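# Reseat two misplaced gears level on furnace tray lugs

## Task

Fix the two gears that are placed wrongly so that each gear on the furnace tray rests flat on its lug with the small end facing up, then release the grippers.

## Robot and tools

Robot: two arms, left_arm and right_arm, each a six-joint arm with a two-finger parallel gripper and a wrist camera. The left_arm base sits at (-0.021, +0.263, 0) m and the right_arm base at (-0.045, -0.350, 0) m in the scene frame, both turned slightly about z. The names are just labels, not image sides.

Scene frame: origin on the table top midway between the arms, +z up, +x out across the table, left_arm toward +y. All printed gripper poses use this frame.

execute_actions takes "actions", a list holding at most one item, plus optional "pictures" (true/false; images are included by default). Three forms:
- Empty list: moves nothing, just reports the state.
- Action: {"rows": [[...]], "steps": n}. n is 1 to 15 (default 15), each step lasting 1/30 s. Each row covers one step; if rows run out before the steps do, the final row keeps being used. Up to 15 rows.
- Wait: {"steps": n} with no rows, n up to 300; returns after that many steps since the previous result, counting the time spent composing the reply.
A refused call sends nothing.

Every row is one flat list of 14 numbers covering both arms, even if only one should move: left_arm waist, shoulder, elbow, wrist pitch, wrist yaw, wrist roll, opening; then the same seven for right_arm. The six joint values are absolute target angles in radians (same form as the Joint positions line), not offsets. Stated ranges per arm: waist -2.880..2.880, shoulder 0.000..3.142, elbow 0.000..3.019, wrist pitch -1.693..1.571, wrist yaw -1.571..1.571, wrist roll -2.094..2.094. True ends may differ by up to 0.019 rad. A target beyond a range by over 0.019 and farther out than the current angle gets the call refused; a target past the real end is clipped there and a "joint sent to its limit" line appears (possibly about an earlier, still running action). The opening is an absolute value from -1 (closed) to +1 (fully open, pads 0.094 m apart).

Motion limits: each step the sent target stays within a fixed lead of the measured angle (waist 0.264, shoulder 0.32, elbow 0.276, wrist pitch 0.33, wrist yaw 0.186, wrist roll 0.522 rad), and if the targets would move the gripper over 70 mm from where it is, all are pulled back proportionally. Large moves therefore take several calls. The simulation does not pause: between calls the arms keep heading for the last row sent, until they have nearly stopped or a step is HELD.

Result lines: the state line "left_arm: … | right_arm: …" gives each gripper's end_effector_position (m) and end_effector_quat_wxyz. That point lies between the finger pads, about 1 cm short of the tips; fingers point along the gripper +z and close along its y. Reported positions can be off, more at long reach. Joint positions and Joint velocities list six joints (rad, rad/s) then pad gap (m, m/s) per arm. grip_measured is the measured opening on the command scale; each gripper may be off by about 1 mm. "joint command not followed" means a clearance check altered or blocked joint targets on some steps. HELD marks steps where your row was wholly or partly not sent.

Gripping: to hold a part, command an opening below grip_measured; about 0.03 below holds firmly, smaller margins hold gently. Pad force tops out near 50 to 62 N, less for parts under about 2 mm thick. Brief outside tugs on held parts or pushes on loose ones may occur.

Heat: holding a load warms the motors, even while idle. A MOTOR HOT line shows from 85 °C; at 100 °C that arm and gripper go limp and drop (OVER-TEMPERATURE FAULT). Release loads when not needed.

Cameras: cam_head_left, cam_head_right, cam_high, cam_low (504x504) and cam_left_wrist, cam_right_wrist (616x616 fisheye), returned in that order. Calibration (K, distortion, T_world_to_cam) is given per camera and may be a little off; results list cameras whose numbers changed.

zoom_image: {"camera": name, "region": [x0, y0, x1, y1]} in pixels of that camera's last image, origin top-left, at most 504x504; gives a sharper close-up.

read_manual: optional "section" ("licences"); returns licence text only, no motion.

finished_scene: {"scene": number of the current scene}; ends and grades it, irreversible, so call it only once the gears are seated and both grippers released. Replying without a tool call ends everything.

Avoid: dropping or knocking anything off the table (fails the task), slamming or hard pushing, and letting the arms collide or press on each other. Move smoothly and keep idle time short.

Each tool is called as name([rows], argument=value, ...), one row to a line, values as JSON.

## Session

execute_actions(actions=[])

Scene clock: 0.00 s of 6880.00 s.
left_arm: end_effector_position=(+0.7799, +0.4758, +0.3340) grip_measured=+1.000 end_effector_quat_wxyz=(+0.399, -0.056, +0.824, +0.398) | right_arm: end_effector_position=(+0.0978, -0.1280, +0.1114) grip_measured=+1.000 end_effector_quat_wxyz=(-0.049, -0.655, +0.740, -0.147)
Joint positions: left_arm=[ 0.059  2.042  2.027 -0.466 -0.66   0.406  0.094] | right_arm=[ 0.984  1.252  0.808 -1.341  0.227 -0.276  0.094]
Joint velocities: left_arm=[-0.005 -0.005 -0.002  0.002  0.066  0.022  0.   ] | right_arm=[-0.015 -0.015 -0.002  0.007 -0.022 -0.066  0.   ]

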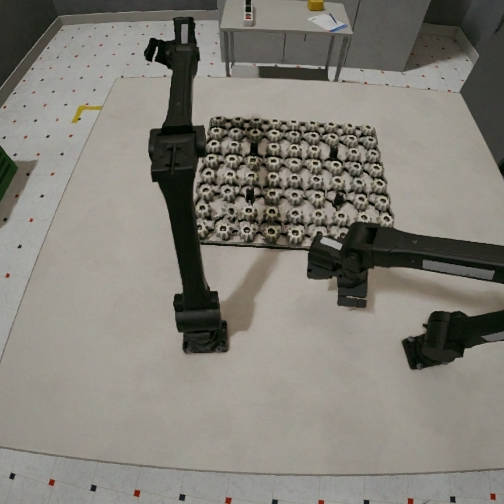

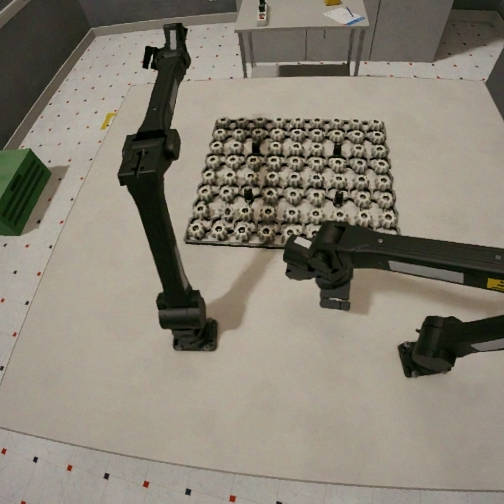

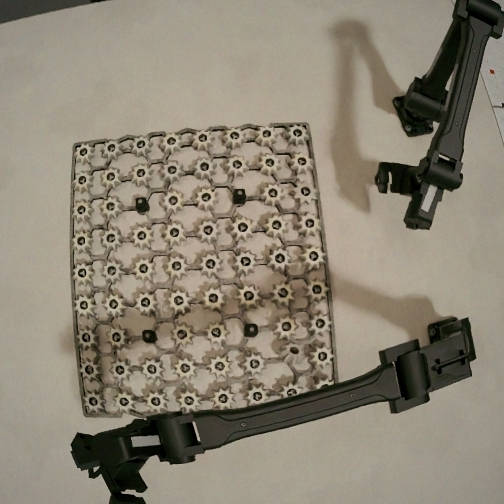

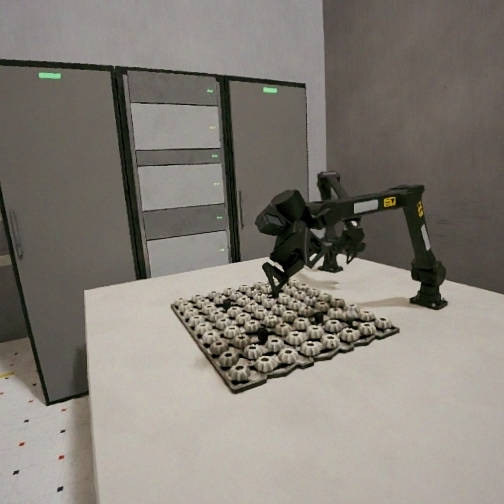

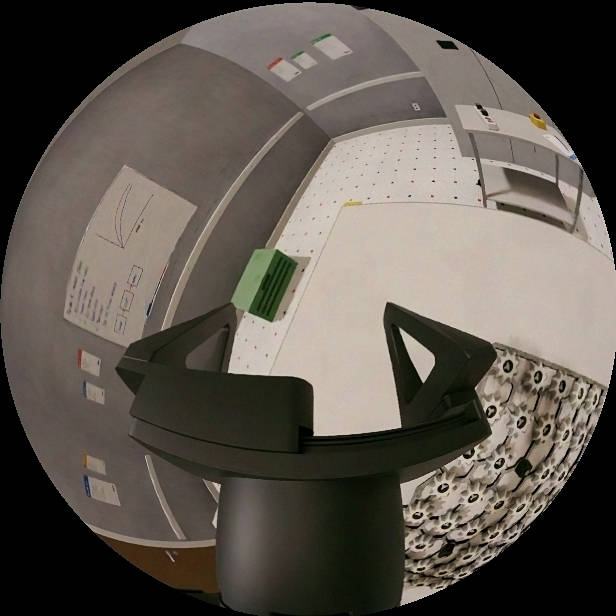

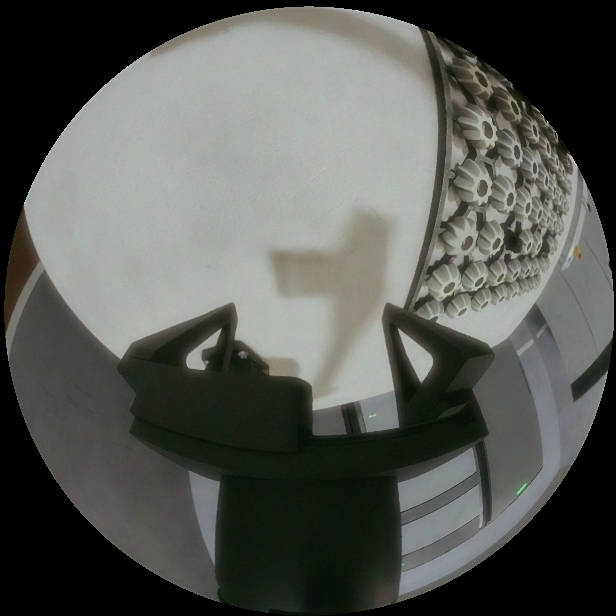

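Move the left arm out of the way and look closer.

execute_actions([
  {"rows":[[0.7,1.2,1.0,-1.0,0,0,1,0.2,1.0,0.8,-1.3,0,0,1]]},
], pictures=false)

execute_actions([
  {"steps":60},
])

zoom_image(camera="cam_high", region=[60,110,360,430])

zoom_image(camera="cam_head_right", region=[170,100,420,260])

Scene clock: 14.93 s of 6880.00 s.
left_arm: end_effector_position=(+0.5648, +0.5643, +0.2541) grip_measured=+1.000 end_effector_quat_wxyz=(+0.255, -0.141, +0.941, +0.173) | right_arm: end_effector_position=(+0.2023, -0.2664, +0.1632) grip_measured=+1.000 end_effector_quat_wxyz=(+0.032, -0.175, +0.984, +0.003)
Joint positions: left_arm=[ 0.354  1.708  1.597 -0.857 -0.185  0.187  0.094] | right_arm=[ 0.168  0.991  0.791 -1.306  0.004 -0.02   0.094]
Joint velocities: left_arm=[ 0.952 -0.874 -0.911 -0.418  0.916 -0.344  0.   ] | right_arm=[ 0.308  0.142 -0.002 -0.007 -0.007  0.022  0.   ]
Steps of this call (steps 1 to 90: nothing new was sent; then 11.43 s passed at rest; steps 91 to 105: all 15 steps of this action). Readings (joint positions):
91: left_arm=[0.064 2.036 2.017 -0.479 -0.632 0.390] | right_arm=[0.966 1.240 0.806 -1.335 0.150 -0.245]
92: left_arm=[0.068 2.019 1.992 -0.508 -0.599 0.370] | right_arm=[0.922 1.212 0.798 -1.324 0.076 -0.209]
94: left_arm=[0.089 1.979 1.932 -0.571 -0.536 0.333] | right_arm=[0.787 1.126 0.791 -1.316 0.019 -0.152]
98: left_arm=[0.161 1.890 1.814 -0.698 -0.412 0.271] | right_arm=[0.435 0.986 0.791 -1.306 0.001 -0.073]
105: the state above

Scene clock: 16.93 s of 6880.00 s.
left_arm: end_effector_position=(+0.2686, +0.5503, +0.2054) grip_measured=+1.000 end_effector_quat_wxyz=(+0.171, -0.367, +0.911, +0.073) | right_arm: end_effector_position=(+0.1996, -0.2582, +0.1614) grip_measured=+1.000 end_effector_quat_wxyz=(+0.028, -0.185, +0.982, +0.004)
Joint positions: left_arm=[ 0.708  1.188  0.996 -1.005 -0.002  0.015  0.094] | right_arm=[ 0.199  0.998  0.791 -1.306  0.002 -0.011  0.094]
Joint velocities: left_arm=[ 0.024 -0.015  0.002  0.002 -0.007  0.037  0.   ] | right_arm=[-0.005 -0.024  0.002  0.002  0.022 -0.051  0.   ]
Steps of this call (steps 1 to 45: the robot went on to your last target; steps 46 to 60: nothing new was sent). Readings (joint positions):
1: left_arm=[0.387 1.678 1.564 -0.871 -0.150 0.177] | right_arm=[0.179 0.995 0.791 -1.306 0.003 -0.019]
2: left_arm=[0.421 1.648 1.531 -0.884 -0.122 0.168] | right_arm=[0.188 0.997 0.791 -1.306 0.002 -0.017]
4: left_arm=[0.490 1.584 1.463 -0.905 -0.079 0.150] | right_arm=[0.198 0.998 0.791 -1.306 0.002 -0.016]
8: left_arm=[0.626 1.426 1.296 -0.937 -0.030 0.111] | right_arm=[0.199 0.998 0.791 -1.306 0.002 -0.013]
60: the state above
All arms were judged still, so your last target was given up. Only a new action makes them travel on or press farther. Fingers that are still opening or closing keep moving.
camera_calibration (this result's frames):
cam_left_wrist: T_world_to_cam=[[0.688103, -0.725483, -0.0137276, 0.220832], [-0.697158, -0.666248, 0.264734, 0.500437], [-0.201206, -0.172594, -0.964224, 0.469479], [0, 0, 0, 1]] pos_world=[0.29139, 0.574653, 0.323232]
cam_right_wrist: T_world_to_cam=[[0.362738, -0.931777, -0.0146132, -0.305401], [-0.778246, -0.31152, 0.545242, -0.00835918], [-0.512596, -0.186407, -0.838151, 0.310927], [0, 0, 0, 1]] pos_world=[0.263655, -0.22921, 0.260699]

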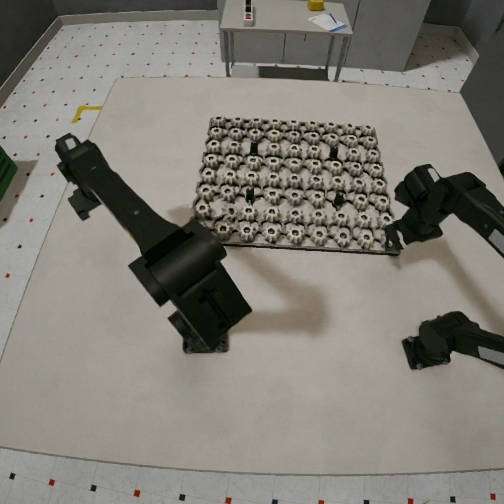

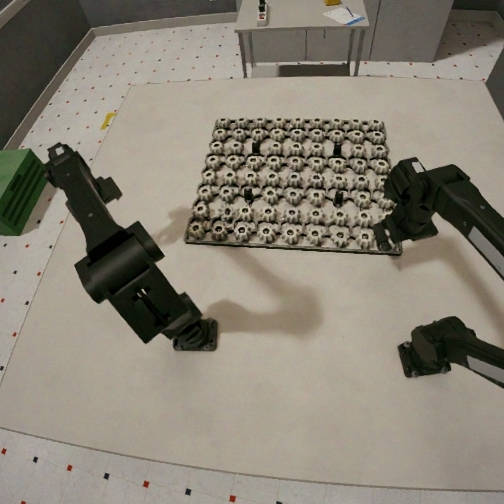

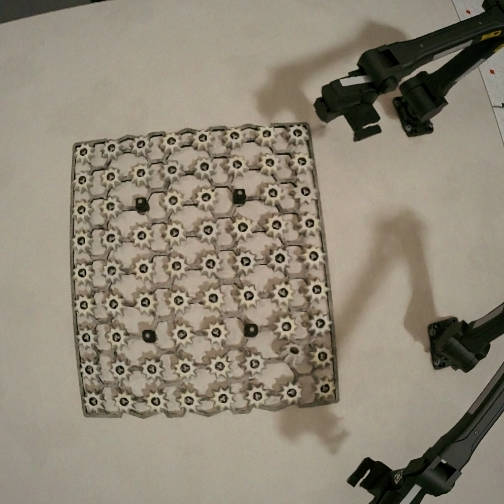

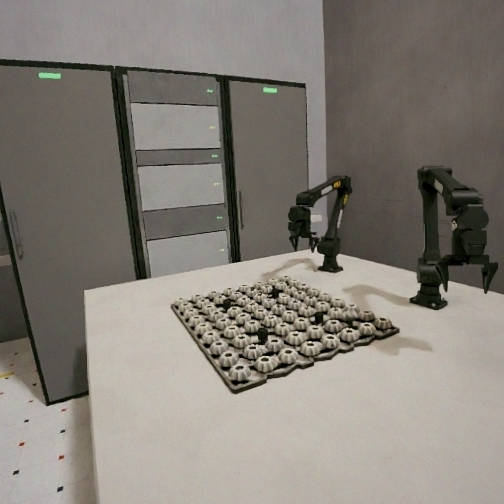

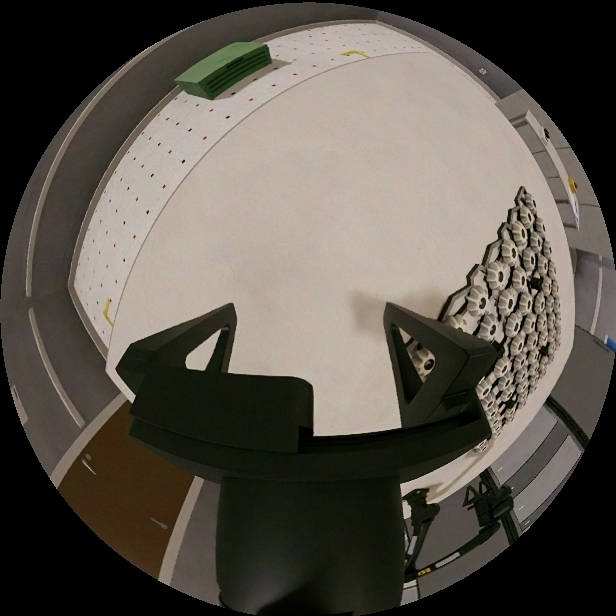

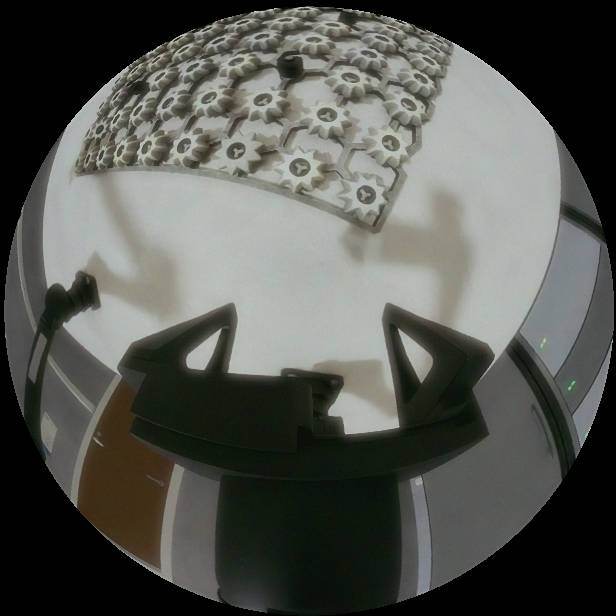

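Region (60, 110, 360, 430) of cam_high's 504x504 image, scaled by 1.575, with more detail than that image has; it fills the left 472 columns of this view, and the rest is white.

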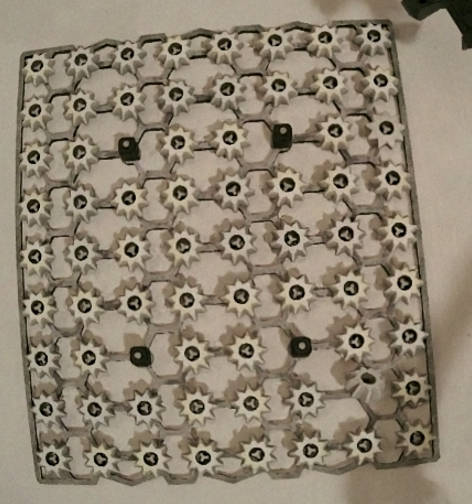

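Region (170, 100, 420, 260) of cam_head_right's 504x504 image, scaled by 2.016, with more detail than that image has; it fills the top 323 rows of this view, and the rest is white.

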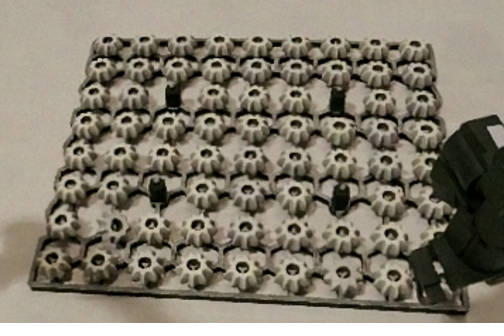

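execute_actions([
  {"rows":[[-0.24,1.551,1.1625,-1.182,0,0,0.4,0.274,1.486,1.089,-1.174,0,0.4,0.4]]},
], pictures=false)

execute_actions([
  {"steps":60},
])

Scene clock: 71.30 s of 6880.00 s.
left_arm: end_effector_position=(+0.3840, +0.3132, +0.0849) grip_measured=+0.403 end_effector_quat_wxyz=(-0.036, -0.054, +0.998, -0.000) | right_arm: end_effector_position=(+0.3155, -0.1831, +0.0885) grip_measured=+0.402 end_effector_quat_wxyz=(-0.039, -0.038, +0.998, -0.017)
Joint positions: left_arm=[ 0.049  1.568  1.079 -1.153 -0.004  0.015  0.066] | right_arm=[ 0.272  1.546  1.063 -1.173  0.001  0.36   0.066]
Joint velocities: left_arm=[-1.636 -0.005  0.007 -0.037 -0.007 -0.022  0.   ] | right_arm=[-0.005 -0.171  0.007 -0.027  0.081  0.212  0.001]
Steps of this call (steps 1 to 90: nothing new was sent; then 50.87 s passed at rest; steps 91 to 105: all 15 steps of this action). Readings (joint positions):
91: left_arm=[0.698 1.198 1.001 -1.022 -0.006 0.015] | right_arm=[0.202 1.009 0.797 -1.303 0.002 0.020]
92: left_arm=[0.677 1.219 1.018 -1.053 -0.007 0.015] | right_arm=[0.209 1.036 0.817 -1.295 0.002 0.058]
94: left_arm=[0.606 1.291 1.050 -1.090 -0.007 0.015] | right_arm=[0.227 1.128 0.881 -1.269 0.002 0.124]
98: left_arm=[0.426 1.450 1.079 -1.127 -0.006 0.015] | right_arm=[0.258 1.372 1.025 -1.208 0.002 0.252]
105: the state above

Scene clock: 73.30 s of 6880.00 s.
left_arm: end_effector_position=(+0.3916, +0.1942, +0.0976) grip_measured=+0.402 end_effector_quat_wxyz=(-0.027, +0.089, +0.996, +0.001) | right_arm: end_effector_position=(+0.3171, -0.1823, +0.1108) grip_measured=+0.402 end_effector_quat_wxyz=(-0.012, -0.024, +1.000, -0.006)
Joint positions: left_arm=[-0.237  1.566  1.115 -1.173  0.001  0.014  0.066] | right_arm=[ 0.272  1.487  1.063 -1.173  0.001  0.388  0.066]
Joint velocities: left_arm=[-0.024 -0.005 -0.002 -0.032 -0.066 -0.022 -0.   ] | right_arm=[-0.015 -0.005 -0.007 -0.007 -0.081  0.022 -0.001]
Steps of this call (steps 1 to 30: the robot went on to your last target; steps 31 to 60: nothing new was sent). Readings (joint positions):
1: left_arm=[-0.007 1.568 1.079 -1.155 -0.004 0.015] | right_arm=[0.272 1.539 1.063 -1.173 0.001 0.366]
2: left_arm=[-0.062 1.568 1.081 -1.157 -0.004 0.015] | right_arm=[0.272 1.529 1.063 -1.173 0.001 0.370]
4: left_arm=[-0.169 1.568 1.090 -1.163 -0.002 0.015] | right_arm=[0.272 1.510 1.063 -1.173 0.001 0.377]
8: left_arm=[-0.290 1.568 1.113 -1.170 0.004 0.015] | right_arm=[0.272 1.487 1.063 -1.173 0.001 0.384]
60: the state above
All arms were judged still, so your last target was given up. Only a new action makes them travel on or press farther. Fingers that are still opening or closing keep moving.
camera_calibration (this result's frames):
cam_left_wrist: T_world_to_cam=[[-0.186889, -0.982381, -0.000185287, 0.267586], [-0.754531, 0.143422, 0.6404, 0.206043], [-0.629091, 0.119823, -0.768041, 0.420399], [0, 0, 0, 1]] pos_world=[0.469944, 0.182947, 0.190983]
cam_right_wrist: T_world_to_cam=[[0.0439685, -0.999017, -0.00560332, -0.190232], [-0.790408, -0.0382164, 0.611388, 0.180687], [-0.611001, -0.0224529, -0.791311, 0.398787], [0, 0, 0, 1]] pos_world=[0.39484, -0.174186, 0.204029]

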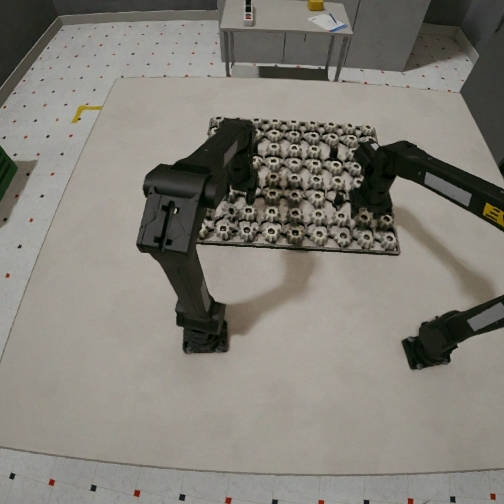

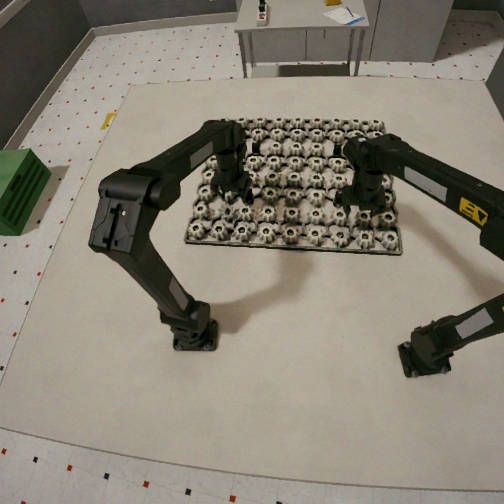

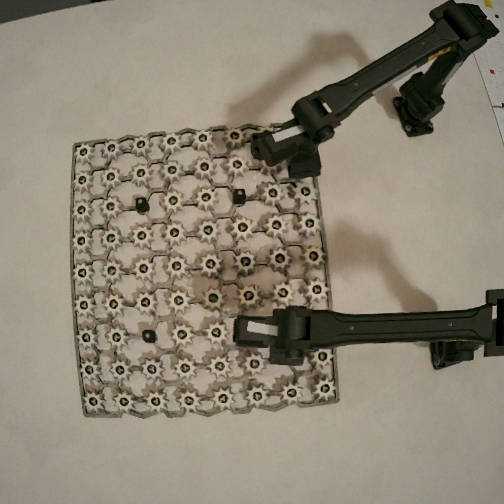

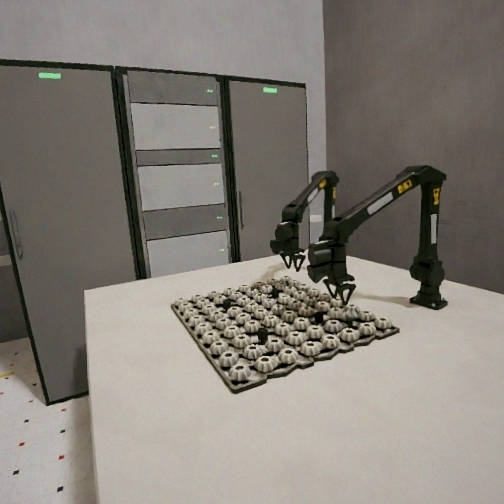

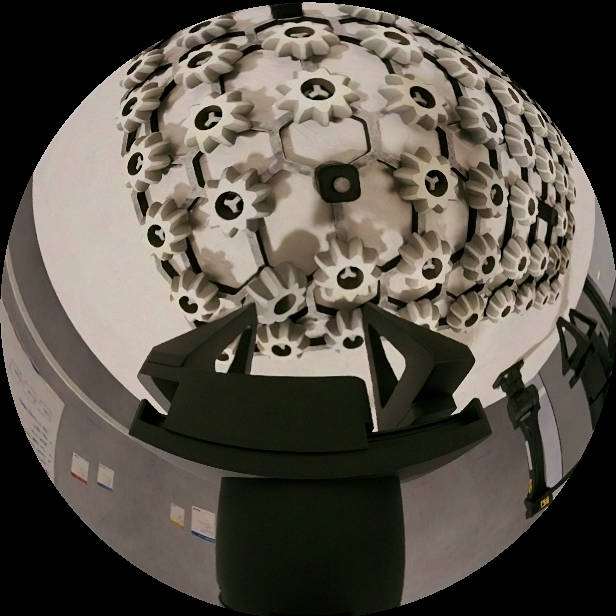

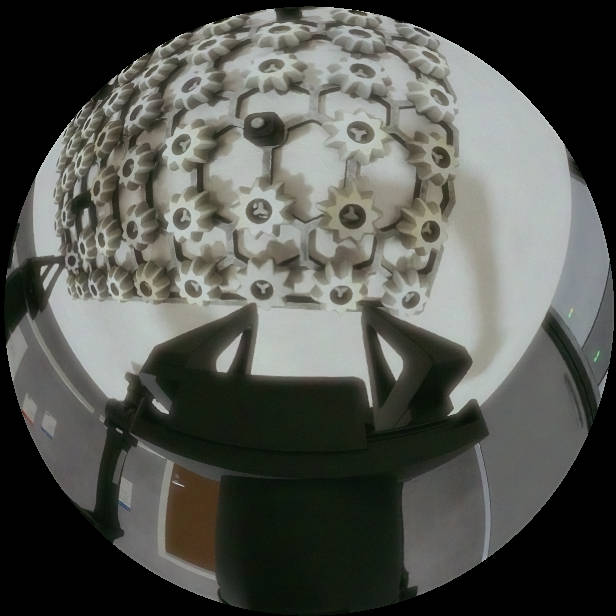

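execute_actions([
  {"rows":[[-0.165,1.505,1.015,-1.03,0,-0.1,0.5,0.416,1.5136,1.0,-1.03,0,0.55,0.4]]},
], pictures=false)

execute_actions([
  {"steps":40},
])

Scene clock: 103.00 s of 6880.00 s.
left_arm: end_effector_position=(+0.3891, +0.2276, +0.0822) grip_measured=+0.498 end_effector_quat_wxyz=(+0.014, +0.002, +1.000, -0.002) | right_arm: end_effector_position=(+0.2897, -0.1294, +0.0759) grip_measured=+0.402 end_effector_quat_wxyz=(+0.002, -0.025, +1.000, +0.002)
Joint positions: left_arm=[-0.158  1.521  1.018 -1.04   0.001 -0.082  0.07 ] | right_arm=[ 0.42   1.516  0.994 -1.044 -0.001  0.533  0.066]
Joint velocities: left_arm=[ 0.005  0.005  0.007 -0.002 -0.022 -0.022 -0.   ] | right_arm=[-0.083 -0.005  0.002 -0.032 -0.007  0.007 -0.   ]
Steps of this call (steps 1 to 90: nothing new was sent; then 26.20 s passed at rest; steps 91 to 105: all 15 steps of this action). Readings (joint positions):
91: left_arm=[-0.233 1.562 1.103 -1.147 0.002 -0.000] | right_arm=[0.281 1.487 1.054 -1.150 0.004 0.412]
92: left_arm=[-0.226 1.550 1.079 -1.100 0.002 -0.017] | right_arm=[0.300 1.485 1.040 -1.107 0.006 0.438]
94: left_arm=[-0.198 1.529 1.037 -1.060 0.002 -0.042] | right_arm=[0.362 1.493 1.016 -1.061 0.004 0.475]
98: left_arm=[-0.158 1.521 1.018 -1.047 0.001 -0.068] | right_arm=[0.443 1.514 0.996 -1.047 -0.001 0.511]
105: the state above

Scene clock: 104.33 s of 6880.00 s.
left_arm: end_effector_position=(+0.3891, +0.2276, +0.0822) grip_measured=+0.498 end_effector_quat_wxyz=(+0.014, -0.000, +1.000, -0.002) | right_arm: end_effector_position=(+0.2902, -0.1302, +0.0759) grip_measured=+0.402 end_effector_quat_wxyz=(+0.002, -0.021, +1.000, +0.002)
Joint positions: left_arm=[-0.158  1.521  1.018 -1.04   0.001 -0.085  0.07 ] | right_arm=[ 0.418  1.516  0.994 -1.044 -0.001  0.539  0.066]
Joint velocities: left_arm=[-0.015  0.005 -0.002 -0.007 -0.095  0.007 -0.   ] | right_arm=[ 0.005 -0.024 -0.002 -0.002 -0.051 -0.007 -0.   ]
Steps of this call (steps 1 to 15: the robot went on to your last target; steps 16 to 40: nothing new was sent). Readings (joint positions):
1: left_arm=[-0.158 1.521 1.018 -1.040 0.001 -0.082] | right_arm=[0.418 1.516 0.994 -1.044 -0.001 0.534]
2: left_arm=[-0.158 1.521 1.018 -1.040 0.001 -0.083] | right_arm=[0.418 1.516 0.994 -1.044 -0.001 0.535]
4: left_arm=[-0.158 1.521 1.018 -1.040 0.001 -0.084] | right_arm=[0.418 1.516 0.994 -1.044 -0.001 0.536]
8: left_arm=[-0.158 1.521 1.018 -1.040 0.001 -0.085] | right_arm=[0.418 1.516 0.994 -1.044 -0.001 0.538]
40: the state above
All arms were judged still, so your last target was given up. Only a new action makes them travel on or press farther. Fingers that are still opening or closing keep moving.
camera_calibration (this result's frames):
cam_left_wrist: T_world_to_cam=[[-0.01016, -0.999948, 0.000191673, 0.235157], [-0.816901, 0.00841068, 0.576717, 0.269484], [-0.576689, 0.00570287, -0.816944, 0.412631], [0, 0, 0, 1]] pos_world=[0.46049, 0.230525, 0.181635]
cam_right_wrist: T_world_to_cam=[[0.0393196, -0.999018, -0.0204058, -0.134746], [-0.806463, -0.0437853, 0.589662, 0.188342], [-0.589976, -0.00672871, -0.807393, 0.353066], [0, 0, 0, 1]] pos_world=[0.365489, -0.123992, 0.171255]

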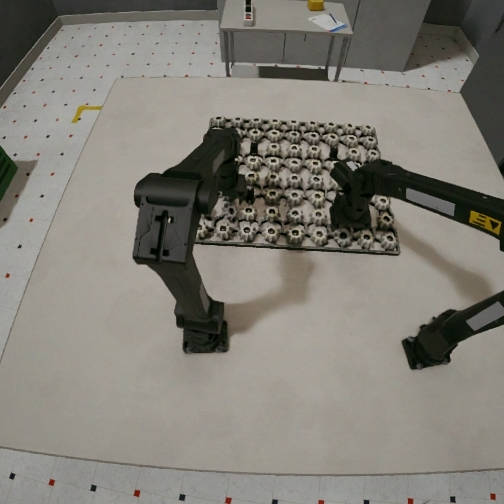

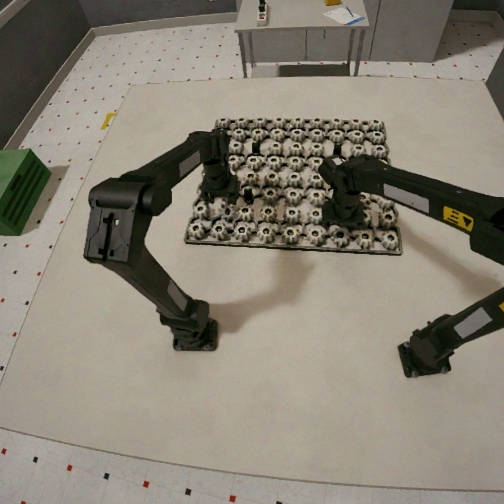

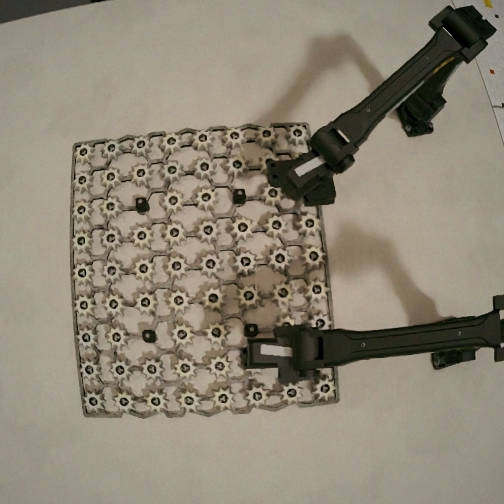

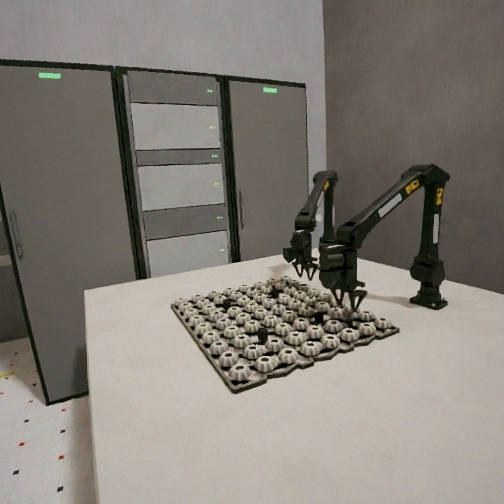

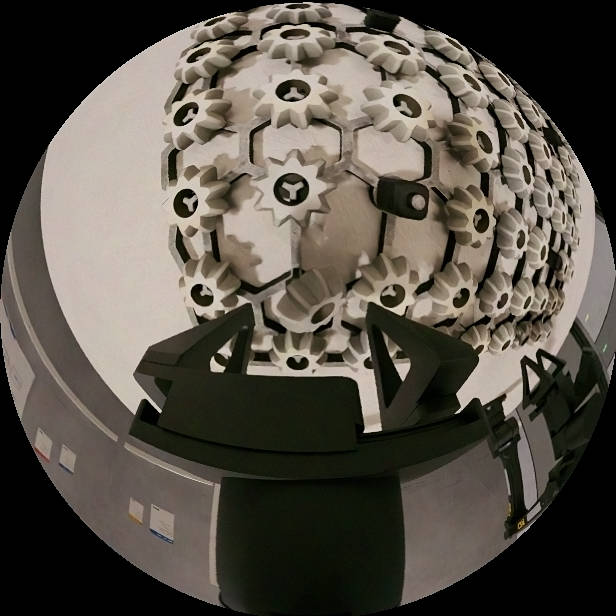

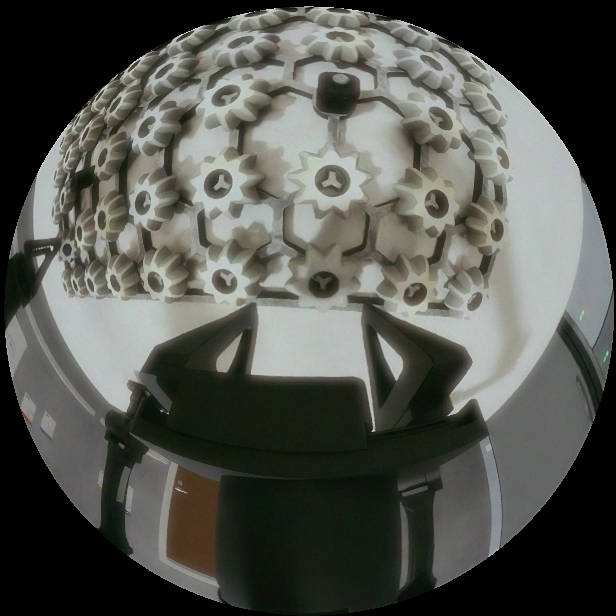

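execute_actions([
  {"rows":[[-0.176,1.51,0.96,-0.98,0,-0.1,0.5,0.402,1.55,0.96,-0.97,0,0.55,0.4]],"steps":10},
], pictures=false)

execute_actions([
  {"rows":[[-0.176,1.556,0.909,-0.905,0,-0.1,0.5,0.402,1.587,0.92,-0.893,0,0.55,0.4]]},
], pictures=false)

execute_actions([
  {"steps":30},
])

Scene clock: 125.17 s of 6880.00 s.
left_arm: end_effector_position=(+0.3768, +0.2245, +0.0655) grip_measured=+0.498 end_effector_quat_wxyz=(+0.012, +0.005, +1.000, -0.001) | right_arm: end_effector_position=(+0.2883, -0.1363, +0.0511) grip_measured=+0.402 end_effector_quat_wxyz=(-0.004, -0.016, +1.000, -0.002)
Joint positions: left_arm=[-0.168  1.517  0.963 -0.992  0.001 -0.085  0.07 ] | right_arm=[ 0.407  1.549  0.956 -0.986 -0.001  0.539  0.066]
Joint velocities: left_arm=[-0.005  0.005 -0.007  0.051 -0.066 -0.066 -0.001] | right_arm=[-0.005 -0.015 -0.007 -0.012 -0.007 -0.066 -0.001]
Steps of this call (steps 1 to 90: nothing new was sent; then 17.50 s passed at rest; steps 91 to 100: all 10 steps of this action). Readings (joint positions):
91: left_arm=[-0.158 1.520 1.012 -1.030 0.001 -0.085] | right_arm=[0.417 1.517 0.990 -1.032 -0.001 0.539]
92: left_arm=[-0.160 1.518 1.001 -1.011 0.001 -0.085] | right_arm=[0.416 1.518 0.983 -1.012 -0.001 0.539]
94: left_arm=[-0.163 1.517 0.981 -0.996 0.001 -0.085] | right_arm=[0.412 1.526 0.971 -0.992 -0.001 0.539]
98: left_arm=[-0.168 1.517 0.963 -0.994 0.001 -0.085] | right_arm=[0.408 1.546 0.958 -0.986 -0.001 0.539]
100: the state above

Scene clock: 125.67 s of 6880.00 s.
left_arm: end_effector_position=(+0.3769, +0.2270, +0.0493) grip_measured=+0.498 end_effector_quat_wxyz=(+0.024, +0.003, +1.000, +0.002) | right_arm: end_effector_position=(+0.2892, -0.1389, +0.0280) grip_measured=+0.402 end_effector_quat_wxyz=(+0.002, -0.013, +1.000, -0.000)
Joint positions: left_arm=[-0.166  1.528  0.925 -0.919 -0.008 -0.087  0.07 ] | right_arm=[ 0.402  1.581  0.92  -0.907  0.002  0.54   0.066]
Joint velocities: left_arm=[ 0.005 -0.005  0.007  0.007  0.007  0.066 -0.   ] | right_arm=[-0.015 -0.005  0.007 -0.007 -0.022 -0.037 -0.   ]
Steps of this call (steps 1 to 15: all 15 steps of this action). Readings (joint positions):
1: left_arm=[-0.168 1.518 0.957 -0.977 0.001 -0.085] | right_arm=[0.407 1.551 0.951 -0.971 -0.001 0.539]
2: left_arm=[-0.168 1.518 0.948 -0.951 0.001 -0.085] | right_arm=[0.407 1.552 0.944 -0.945 -0.001 0.539]
4: left_arm=[-0.168 1.525 0.930 -0.926 0.000 -0.085] | right_arm=[0.407 1.561 0.932 -0.924 0.006 0.540]
8: left_arm=[-0.166 1.528 0.925 -0.920 -0.008 -0.087] | right_arm=[0.402 1.569 0.921 -0.913 0.004 0.540]
15: the state above

Scene clock: 126.67 s of 6880.00 s.
left_arm: end_effector_position=(+0.3769, +0.2270, +0.0493) grip_measured=+0.498 end_effector_quat_wxyz=(+0.024, +0.003, +1.000, +0.002) | right_arm: end_effector_position=(+0.2892, -0.1389, +0.0280) grip_measured=+0.402 end_effector_quat_wxyz=(+0.002, -0.013, +1.000, -0.000)
Joint positions: left_arm=[-0.166  1.528  0.925 -0.919 -0.008 -0.087  0.07 ] | right_arm=[ 0.402  1.581  0.92  -0.907  0.002  0.54   0.066]
Joint velocities: left_arm=[-0.005 -0.005 -0.007 -0.007 -0.051  0.037 -0.001] | right_arm=[ 0.005 -0.005  0.007 -0.017 -0.051  0.022  0.   ]
Steps of this call (steps 1 to 15: the robot went on to your last target; steps 16 to 30: nothing new was sent). Readings (joint positions):
1: left_arm=[-0.166 1.528 0.925 -0.919 -0.008 -0.087] | right_arm=[0.402 1.581 0.920 -0.907 0.002 0.540]
2: left_arm=[-0.166 1.528 0.925 -0.919 -0.008 -0.087] | right_arm=[0.402 1.581 0.920 -0.907 0.002 0.540]
4: left_arm=[-0.166 1.528 0.925 -0.919 -0.008 -0.087] | right_arm=[0.402 1.581 0.920 -0.907 0.002 0.540]
8: left_arm=[-0.166 1.528 0.925 -0.919 -0.008 -0.087] | right_arm=[0.402 1.581 0.920 -0.907 0.002 0.540]
30: the state above
All arms were judged still, so your last target was given up. Only a new action makes them travel on or press farther. Fingers that are still opening or closing keep moving.
camera_calibration (this result's frames):
cam_left_wrist: T_world_to_cam=[[-0.0158789, -0.999853, -0.00652407, 0.236933], [-0.829139, 0.0095205, 0.558962, 0.283698], [-0.558817, 0.014285, -0.829168, 0.370613], [0, 0, 0, 1]] pos_world=[0.446092, 0.228903, 0.15027]
cam_right_wrist: T_world_to_cam=[[0.0229107, -0.999613, -0.0157647, -0.13983], [-0.806947, -0.0277992, 0.58997, 0.217688], [-0.59018, -0.000795364, -0.807271, 0.314639], [0, 0, 0, 1]] pos_world=[0.36456, -0.133474, 0.123365]

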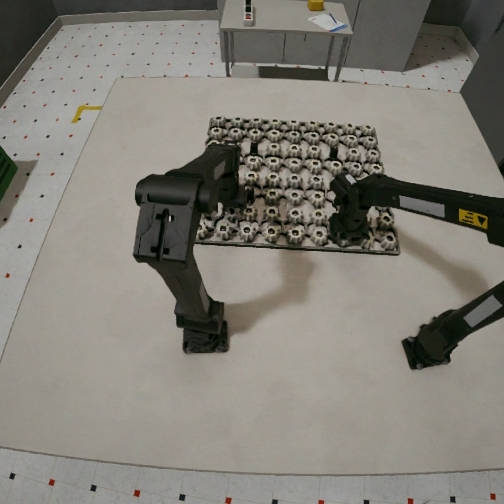

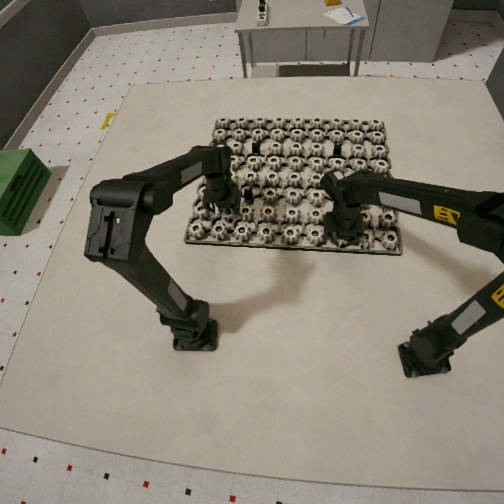

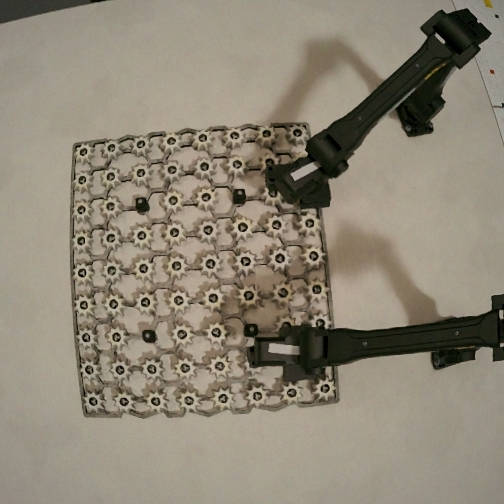

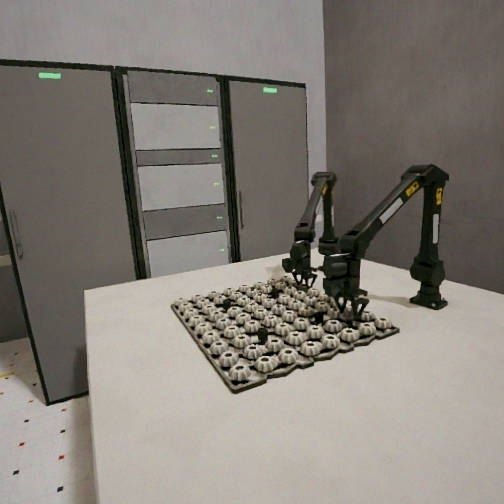

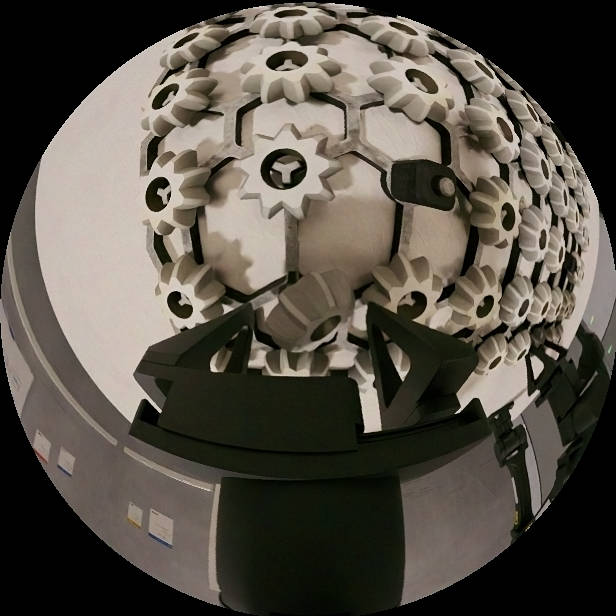

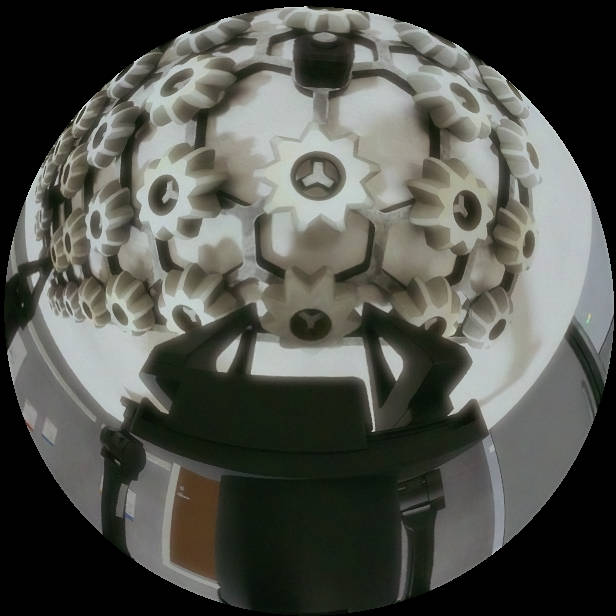

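execute_actions([
  {"rows":[[-0.160,1.51,0.96,-0.98,0,-0.1,0.3,0.402,1.587,0.92,-0.893,0,0.55,-0.1]],"steps":12},
], pictures=false)

execute_actions([
  {"rows":[[-0.160,1.556,0.909,-0.905,0,-0.1,0.3,0.402,1.587,0.92,-0.893,0,0.55,-0.1]]},
], pictures=false)

execute_actions([
  {"steps":20},
])

Scene clock: 138.20 s of 6880.00 s.
left_arm: end_effector_position=(+0.3643, +0.2273, +0.0497) grip_measured=+0.302 end_effector_quat_wxyz=(-0.001, +0.003, +1.000, +0.001) | right_arm: end_effector_position=(+0.2894, -0.1386, +0.0278) grip_measured=+0.220 end_effector_quat_wxyz=(+0.002, -0.012, +1.000, +0.000)
Joint positions: left_arm=[-0.166  1.527  0.925 -0.971 -0.003 -0.087  0.061] | right_arm=[ 0.402  1.582  0.919 -0.905  0.002  0.541  0.057]
Joint velocities: left_arm=[ 0.005  0.015  0.022  0.002  0.051  0.007 -0.001] | right_arm=[-0.005  0.005  0.022 -0.007 -0.022 -0.022  0.001]
Steps of this call (steps 1 to 90: nothing new was sent; then 8.13 s passed at rest; steps 91 to 102: all 12 steps of this action). Readings (joint positions):
91: left_arm=[-0.166 1.528 0.925 -0.927 -0.005 -0.087] | right_arm=[0.402 1.581 0.920 -0.907 0.004 0.540]
92: left_arm=[-0.166 1.528 0.925 -0.942 -0.003 -0.087] | right_arm=[0.402 1.581 0.919 -0.906 0.002 0.541]
94: left_arm=[-0.166 1.527 0.925 -0.963 -0.003 -0.087] | right_arm=[0.402 1.582 0.919 -0.905 0.002 0.541]
98: left_arm=[-0.166 1.527 0.925 -0.971 -0.003 -0.087] | right_arm=[0.402 1.582 0.919 -0.905 0.002 0.541]
102: the state above

Scene clock: 138.70 s of 6880.00 s.
left_arm: end_effector_position=(+0.3749, +0.2263, +0.0444) grip_measured=+0.302 end_effector_quat_wxyz=(+0.019, +0.003, +1.000, -0.001) | right_arm: end_effector_position=(+0.2894, -0.1386, +0.0278) grip_measured=+0.220 end_effector_quat_wxyz=(+0.002, -0.012, +1.000, +0.000)
Joint positions: left_arm=[-0.166  1.538  0.92  -0.915 -0.002 -0.087  0.061] | right_arm=[ 0.402  1.582  0.919 -0.905  0.002  0.541  0.057]
Joint velocities: left_arm=[-0.005 -0.005 -0.017  0.007 -0.022 -0.022  0.001] | right_arm=[-0.024  0.005 -0.002  0.007 -0.154 -0.022  0.   ]
Steps of this call (steps 1 to 15: all 15 steps of this action). Readings (joint positions):
1: left_arm=[-0.166 1.527 0.924 -0.962 -0.002 -0.087] | right_arm=[0.402 1.582 0.919 -0.905 0.002 0.541]
2: left_arm=[-0.166 1.528 0.921 -0.945 -0.002 -0.087] | right_arm=[0.402 1.582 0.919 -0.905 0.002 0.541]
4: left_arm=[-0.166 1.532 0.920 -0.925 -0.002 -0.087] | right_arm=[0.402 1.582 0.919 -0.905 0.002 0.541]
8: left_arm=[-0.166 1.538 0.920 -0.916 -0.002 -0.087] | right_arm=[0.402 1.582 0.919 -0.905 0.002 0.541]
15: the state above

Scene clock: 139.37 s of 6880.00 s.
left_arm: end_effector_position=(+0.3749, +0.2263, +0.0444) grip_measured=+0.302 end_effector_quat_wxyz=(+0.019, +0.003, +1.000, -0.001) | right_arm: end_effector_position=(+0.2894, -0.1386, +0.0278) grip_measured=+0.220 end_effector_quat_wxyz=(+0.002, -0.012, +1.000, +0.000)
Joint positions: left_arm=[-0.166  1.538  0.92  -0.915 -0.002 -0.087  0.061] | right_arm=[ 0.402  1.582  0.919 -0.905  0.002  0.541  0.057]
Joint velocities: left_arm=[-0.005  0.015 -0.002 -0.007 -0.066  0.022 -0.   ] | right_arm=[-0.005  0.005 -0.017 -0.002 -0.007 -0.051 -0.001]
Steps of this call (steps 1 to 15: the robot went on to your last target; steps 16 to 20: nothing new was sent). Readings (joint positions):
1: left_arm=[-0.166 1.538 0.920 -0.915 -0.002 -0.087] | right_arm=[0.402 1.582 0.919 -0.905 0.002 0.541]
2: left_arm=[-0.166 1.538 0.920 -0.915 -0.002 -0.087] | right_arm=[0.402 1.582 0.919 -0.905 0.002 0.541]
4: left_arm=[-0.166 1.538 0.920 -0.915 -0.002 -0.087] | right_arm=[0.402 1.582 0.919 -0.905 0.002 0.541]
8: left_arm=[-0.166 1.538 0.920 -0.915 -0.002 -0.087] | right_arm=[0.402 1.582 0.919 -0.905 0.002 0.541]
20: the state above
All arms were judged still, so your last target was given up. Only a new action makes them travel on or press farther. Fingers that are still opening or closing keep moving.
camera_calibration (this result's frames):
cam_left_wrist: T_world_to_cam=[[-0.0161546, -0.999868, -0.00199256, 0.236037], [-0.82308, 0.0121668, 0.567795, 0.281551], [-0.567695, 0.0108125, -0.823168, 0.369284], [0, 0, 0, 1]] pos_world=[0.445193, 0.228587, 0.14459]
cam_right_wrist: T_world_to_cam=[[0.0217834, -0.999615, -0.0172105, -0.13918], [-0.807497, -0.0277415, 0.589219, 0.218211], [-0.589469, 0.0010622, -0.80779, 0.314626], [0, 0, 0, 1]] pos_world=[0.364699, -0.133407, 0.123182]

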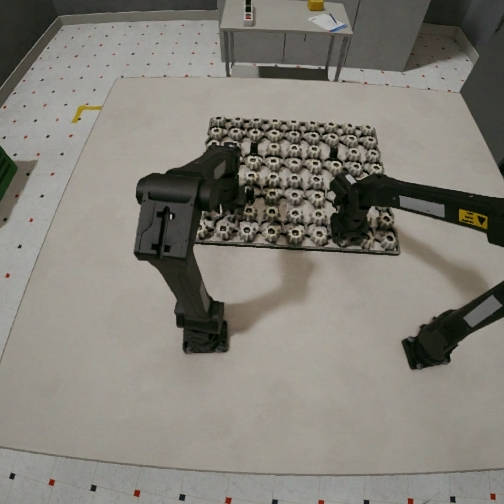

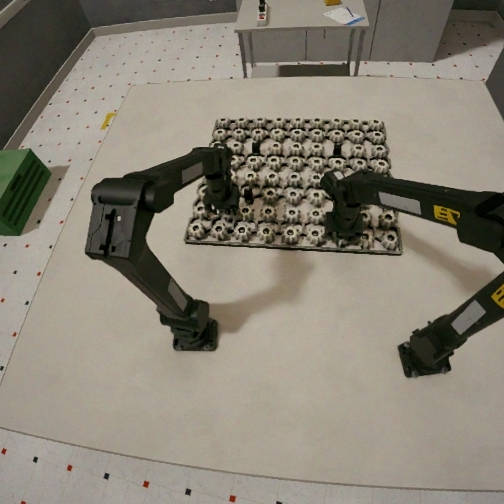

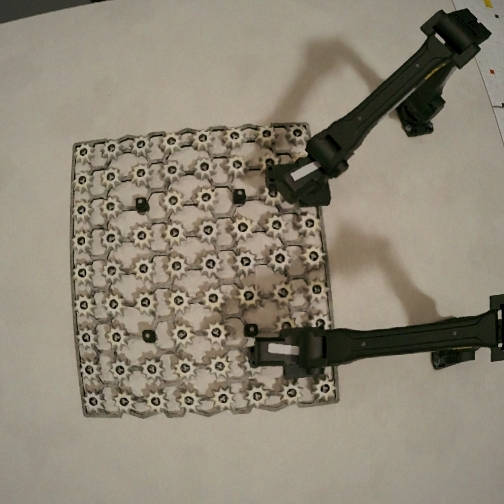

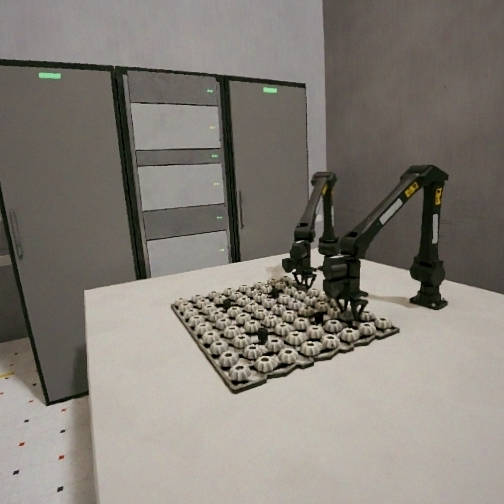

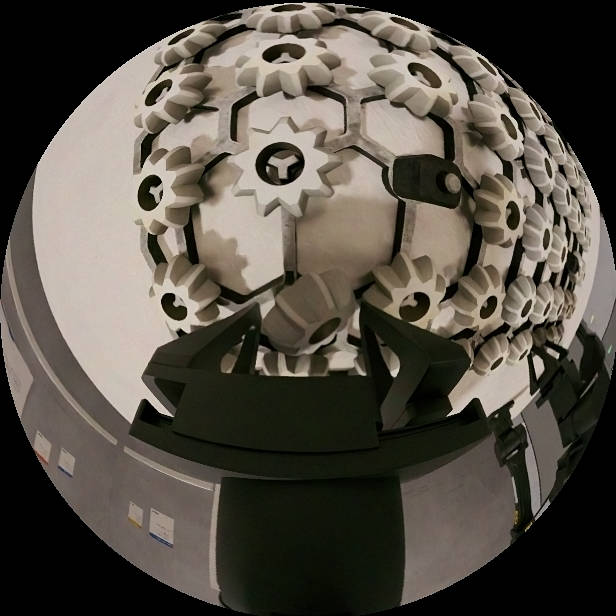

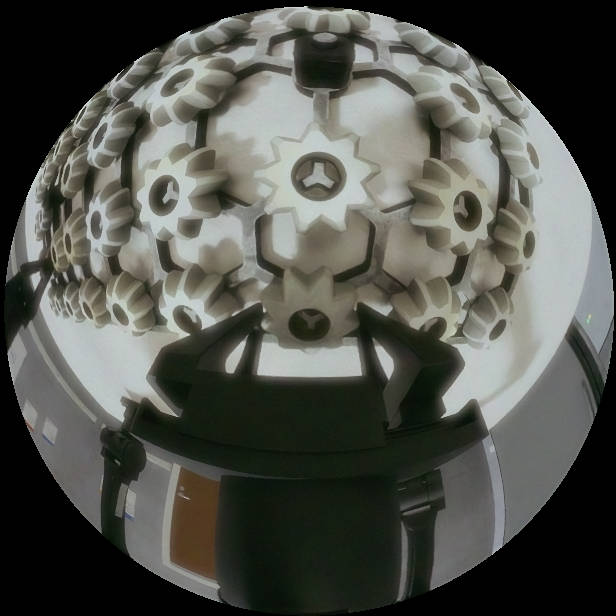

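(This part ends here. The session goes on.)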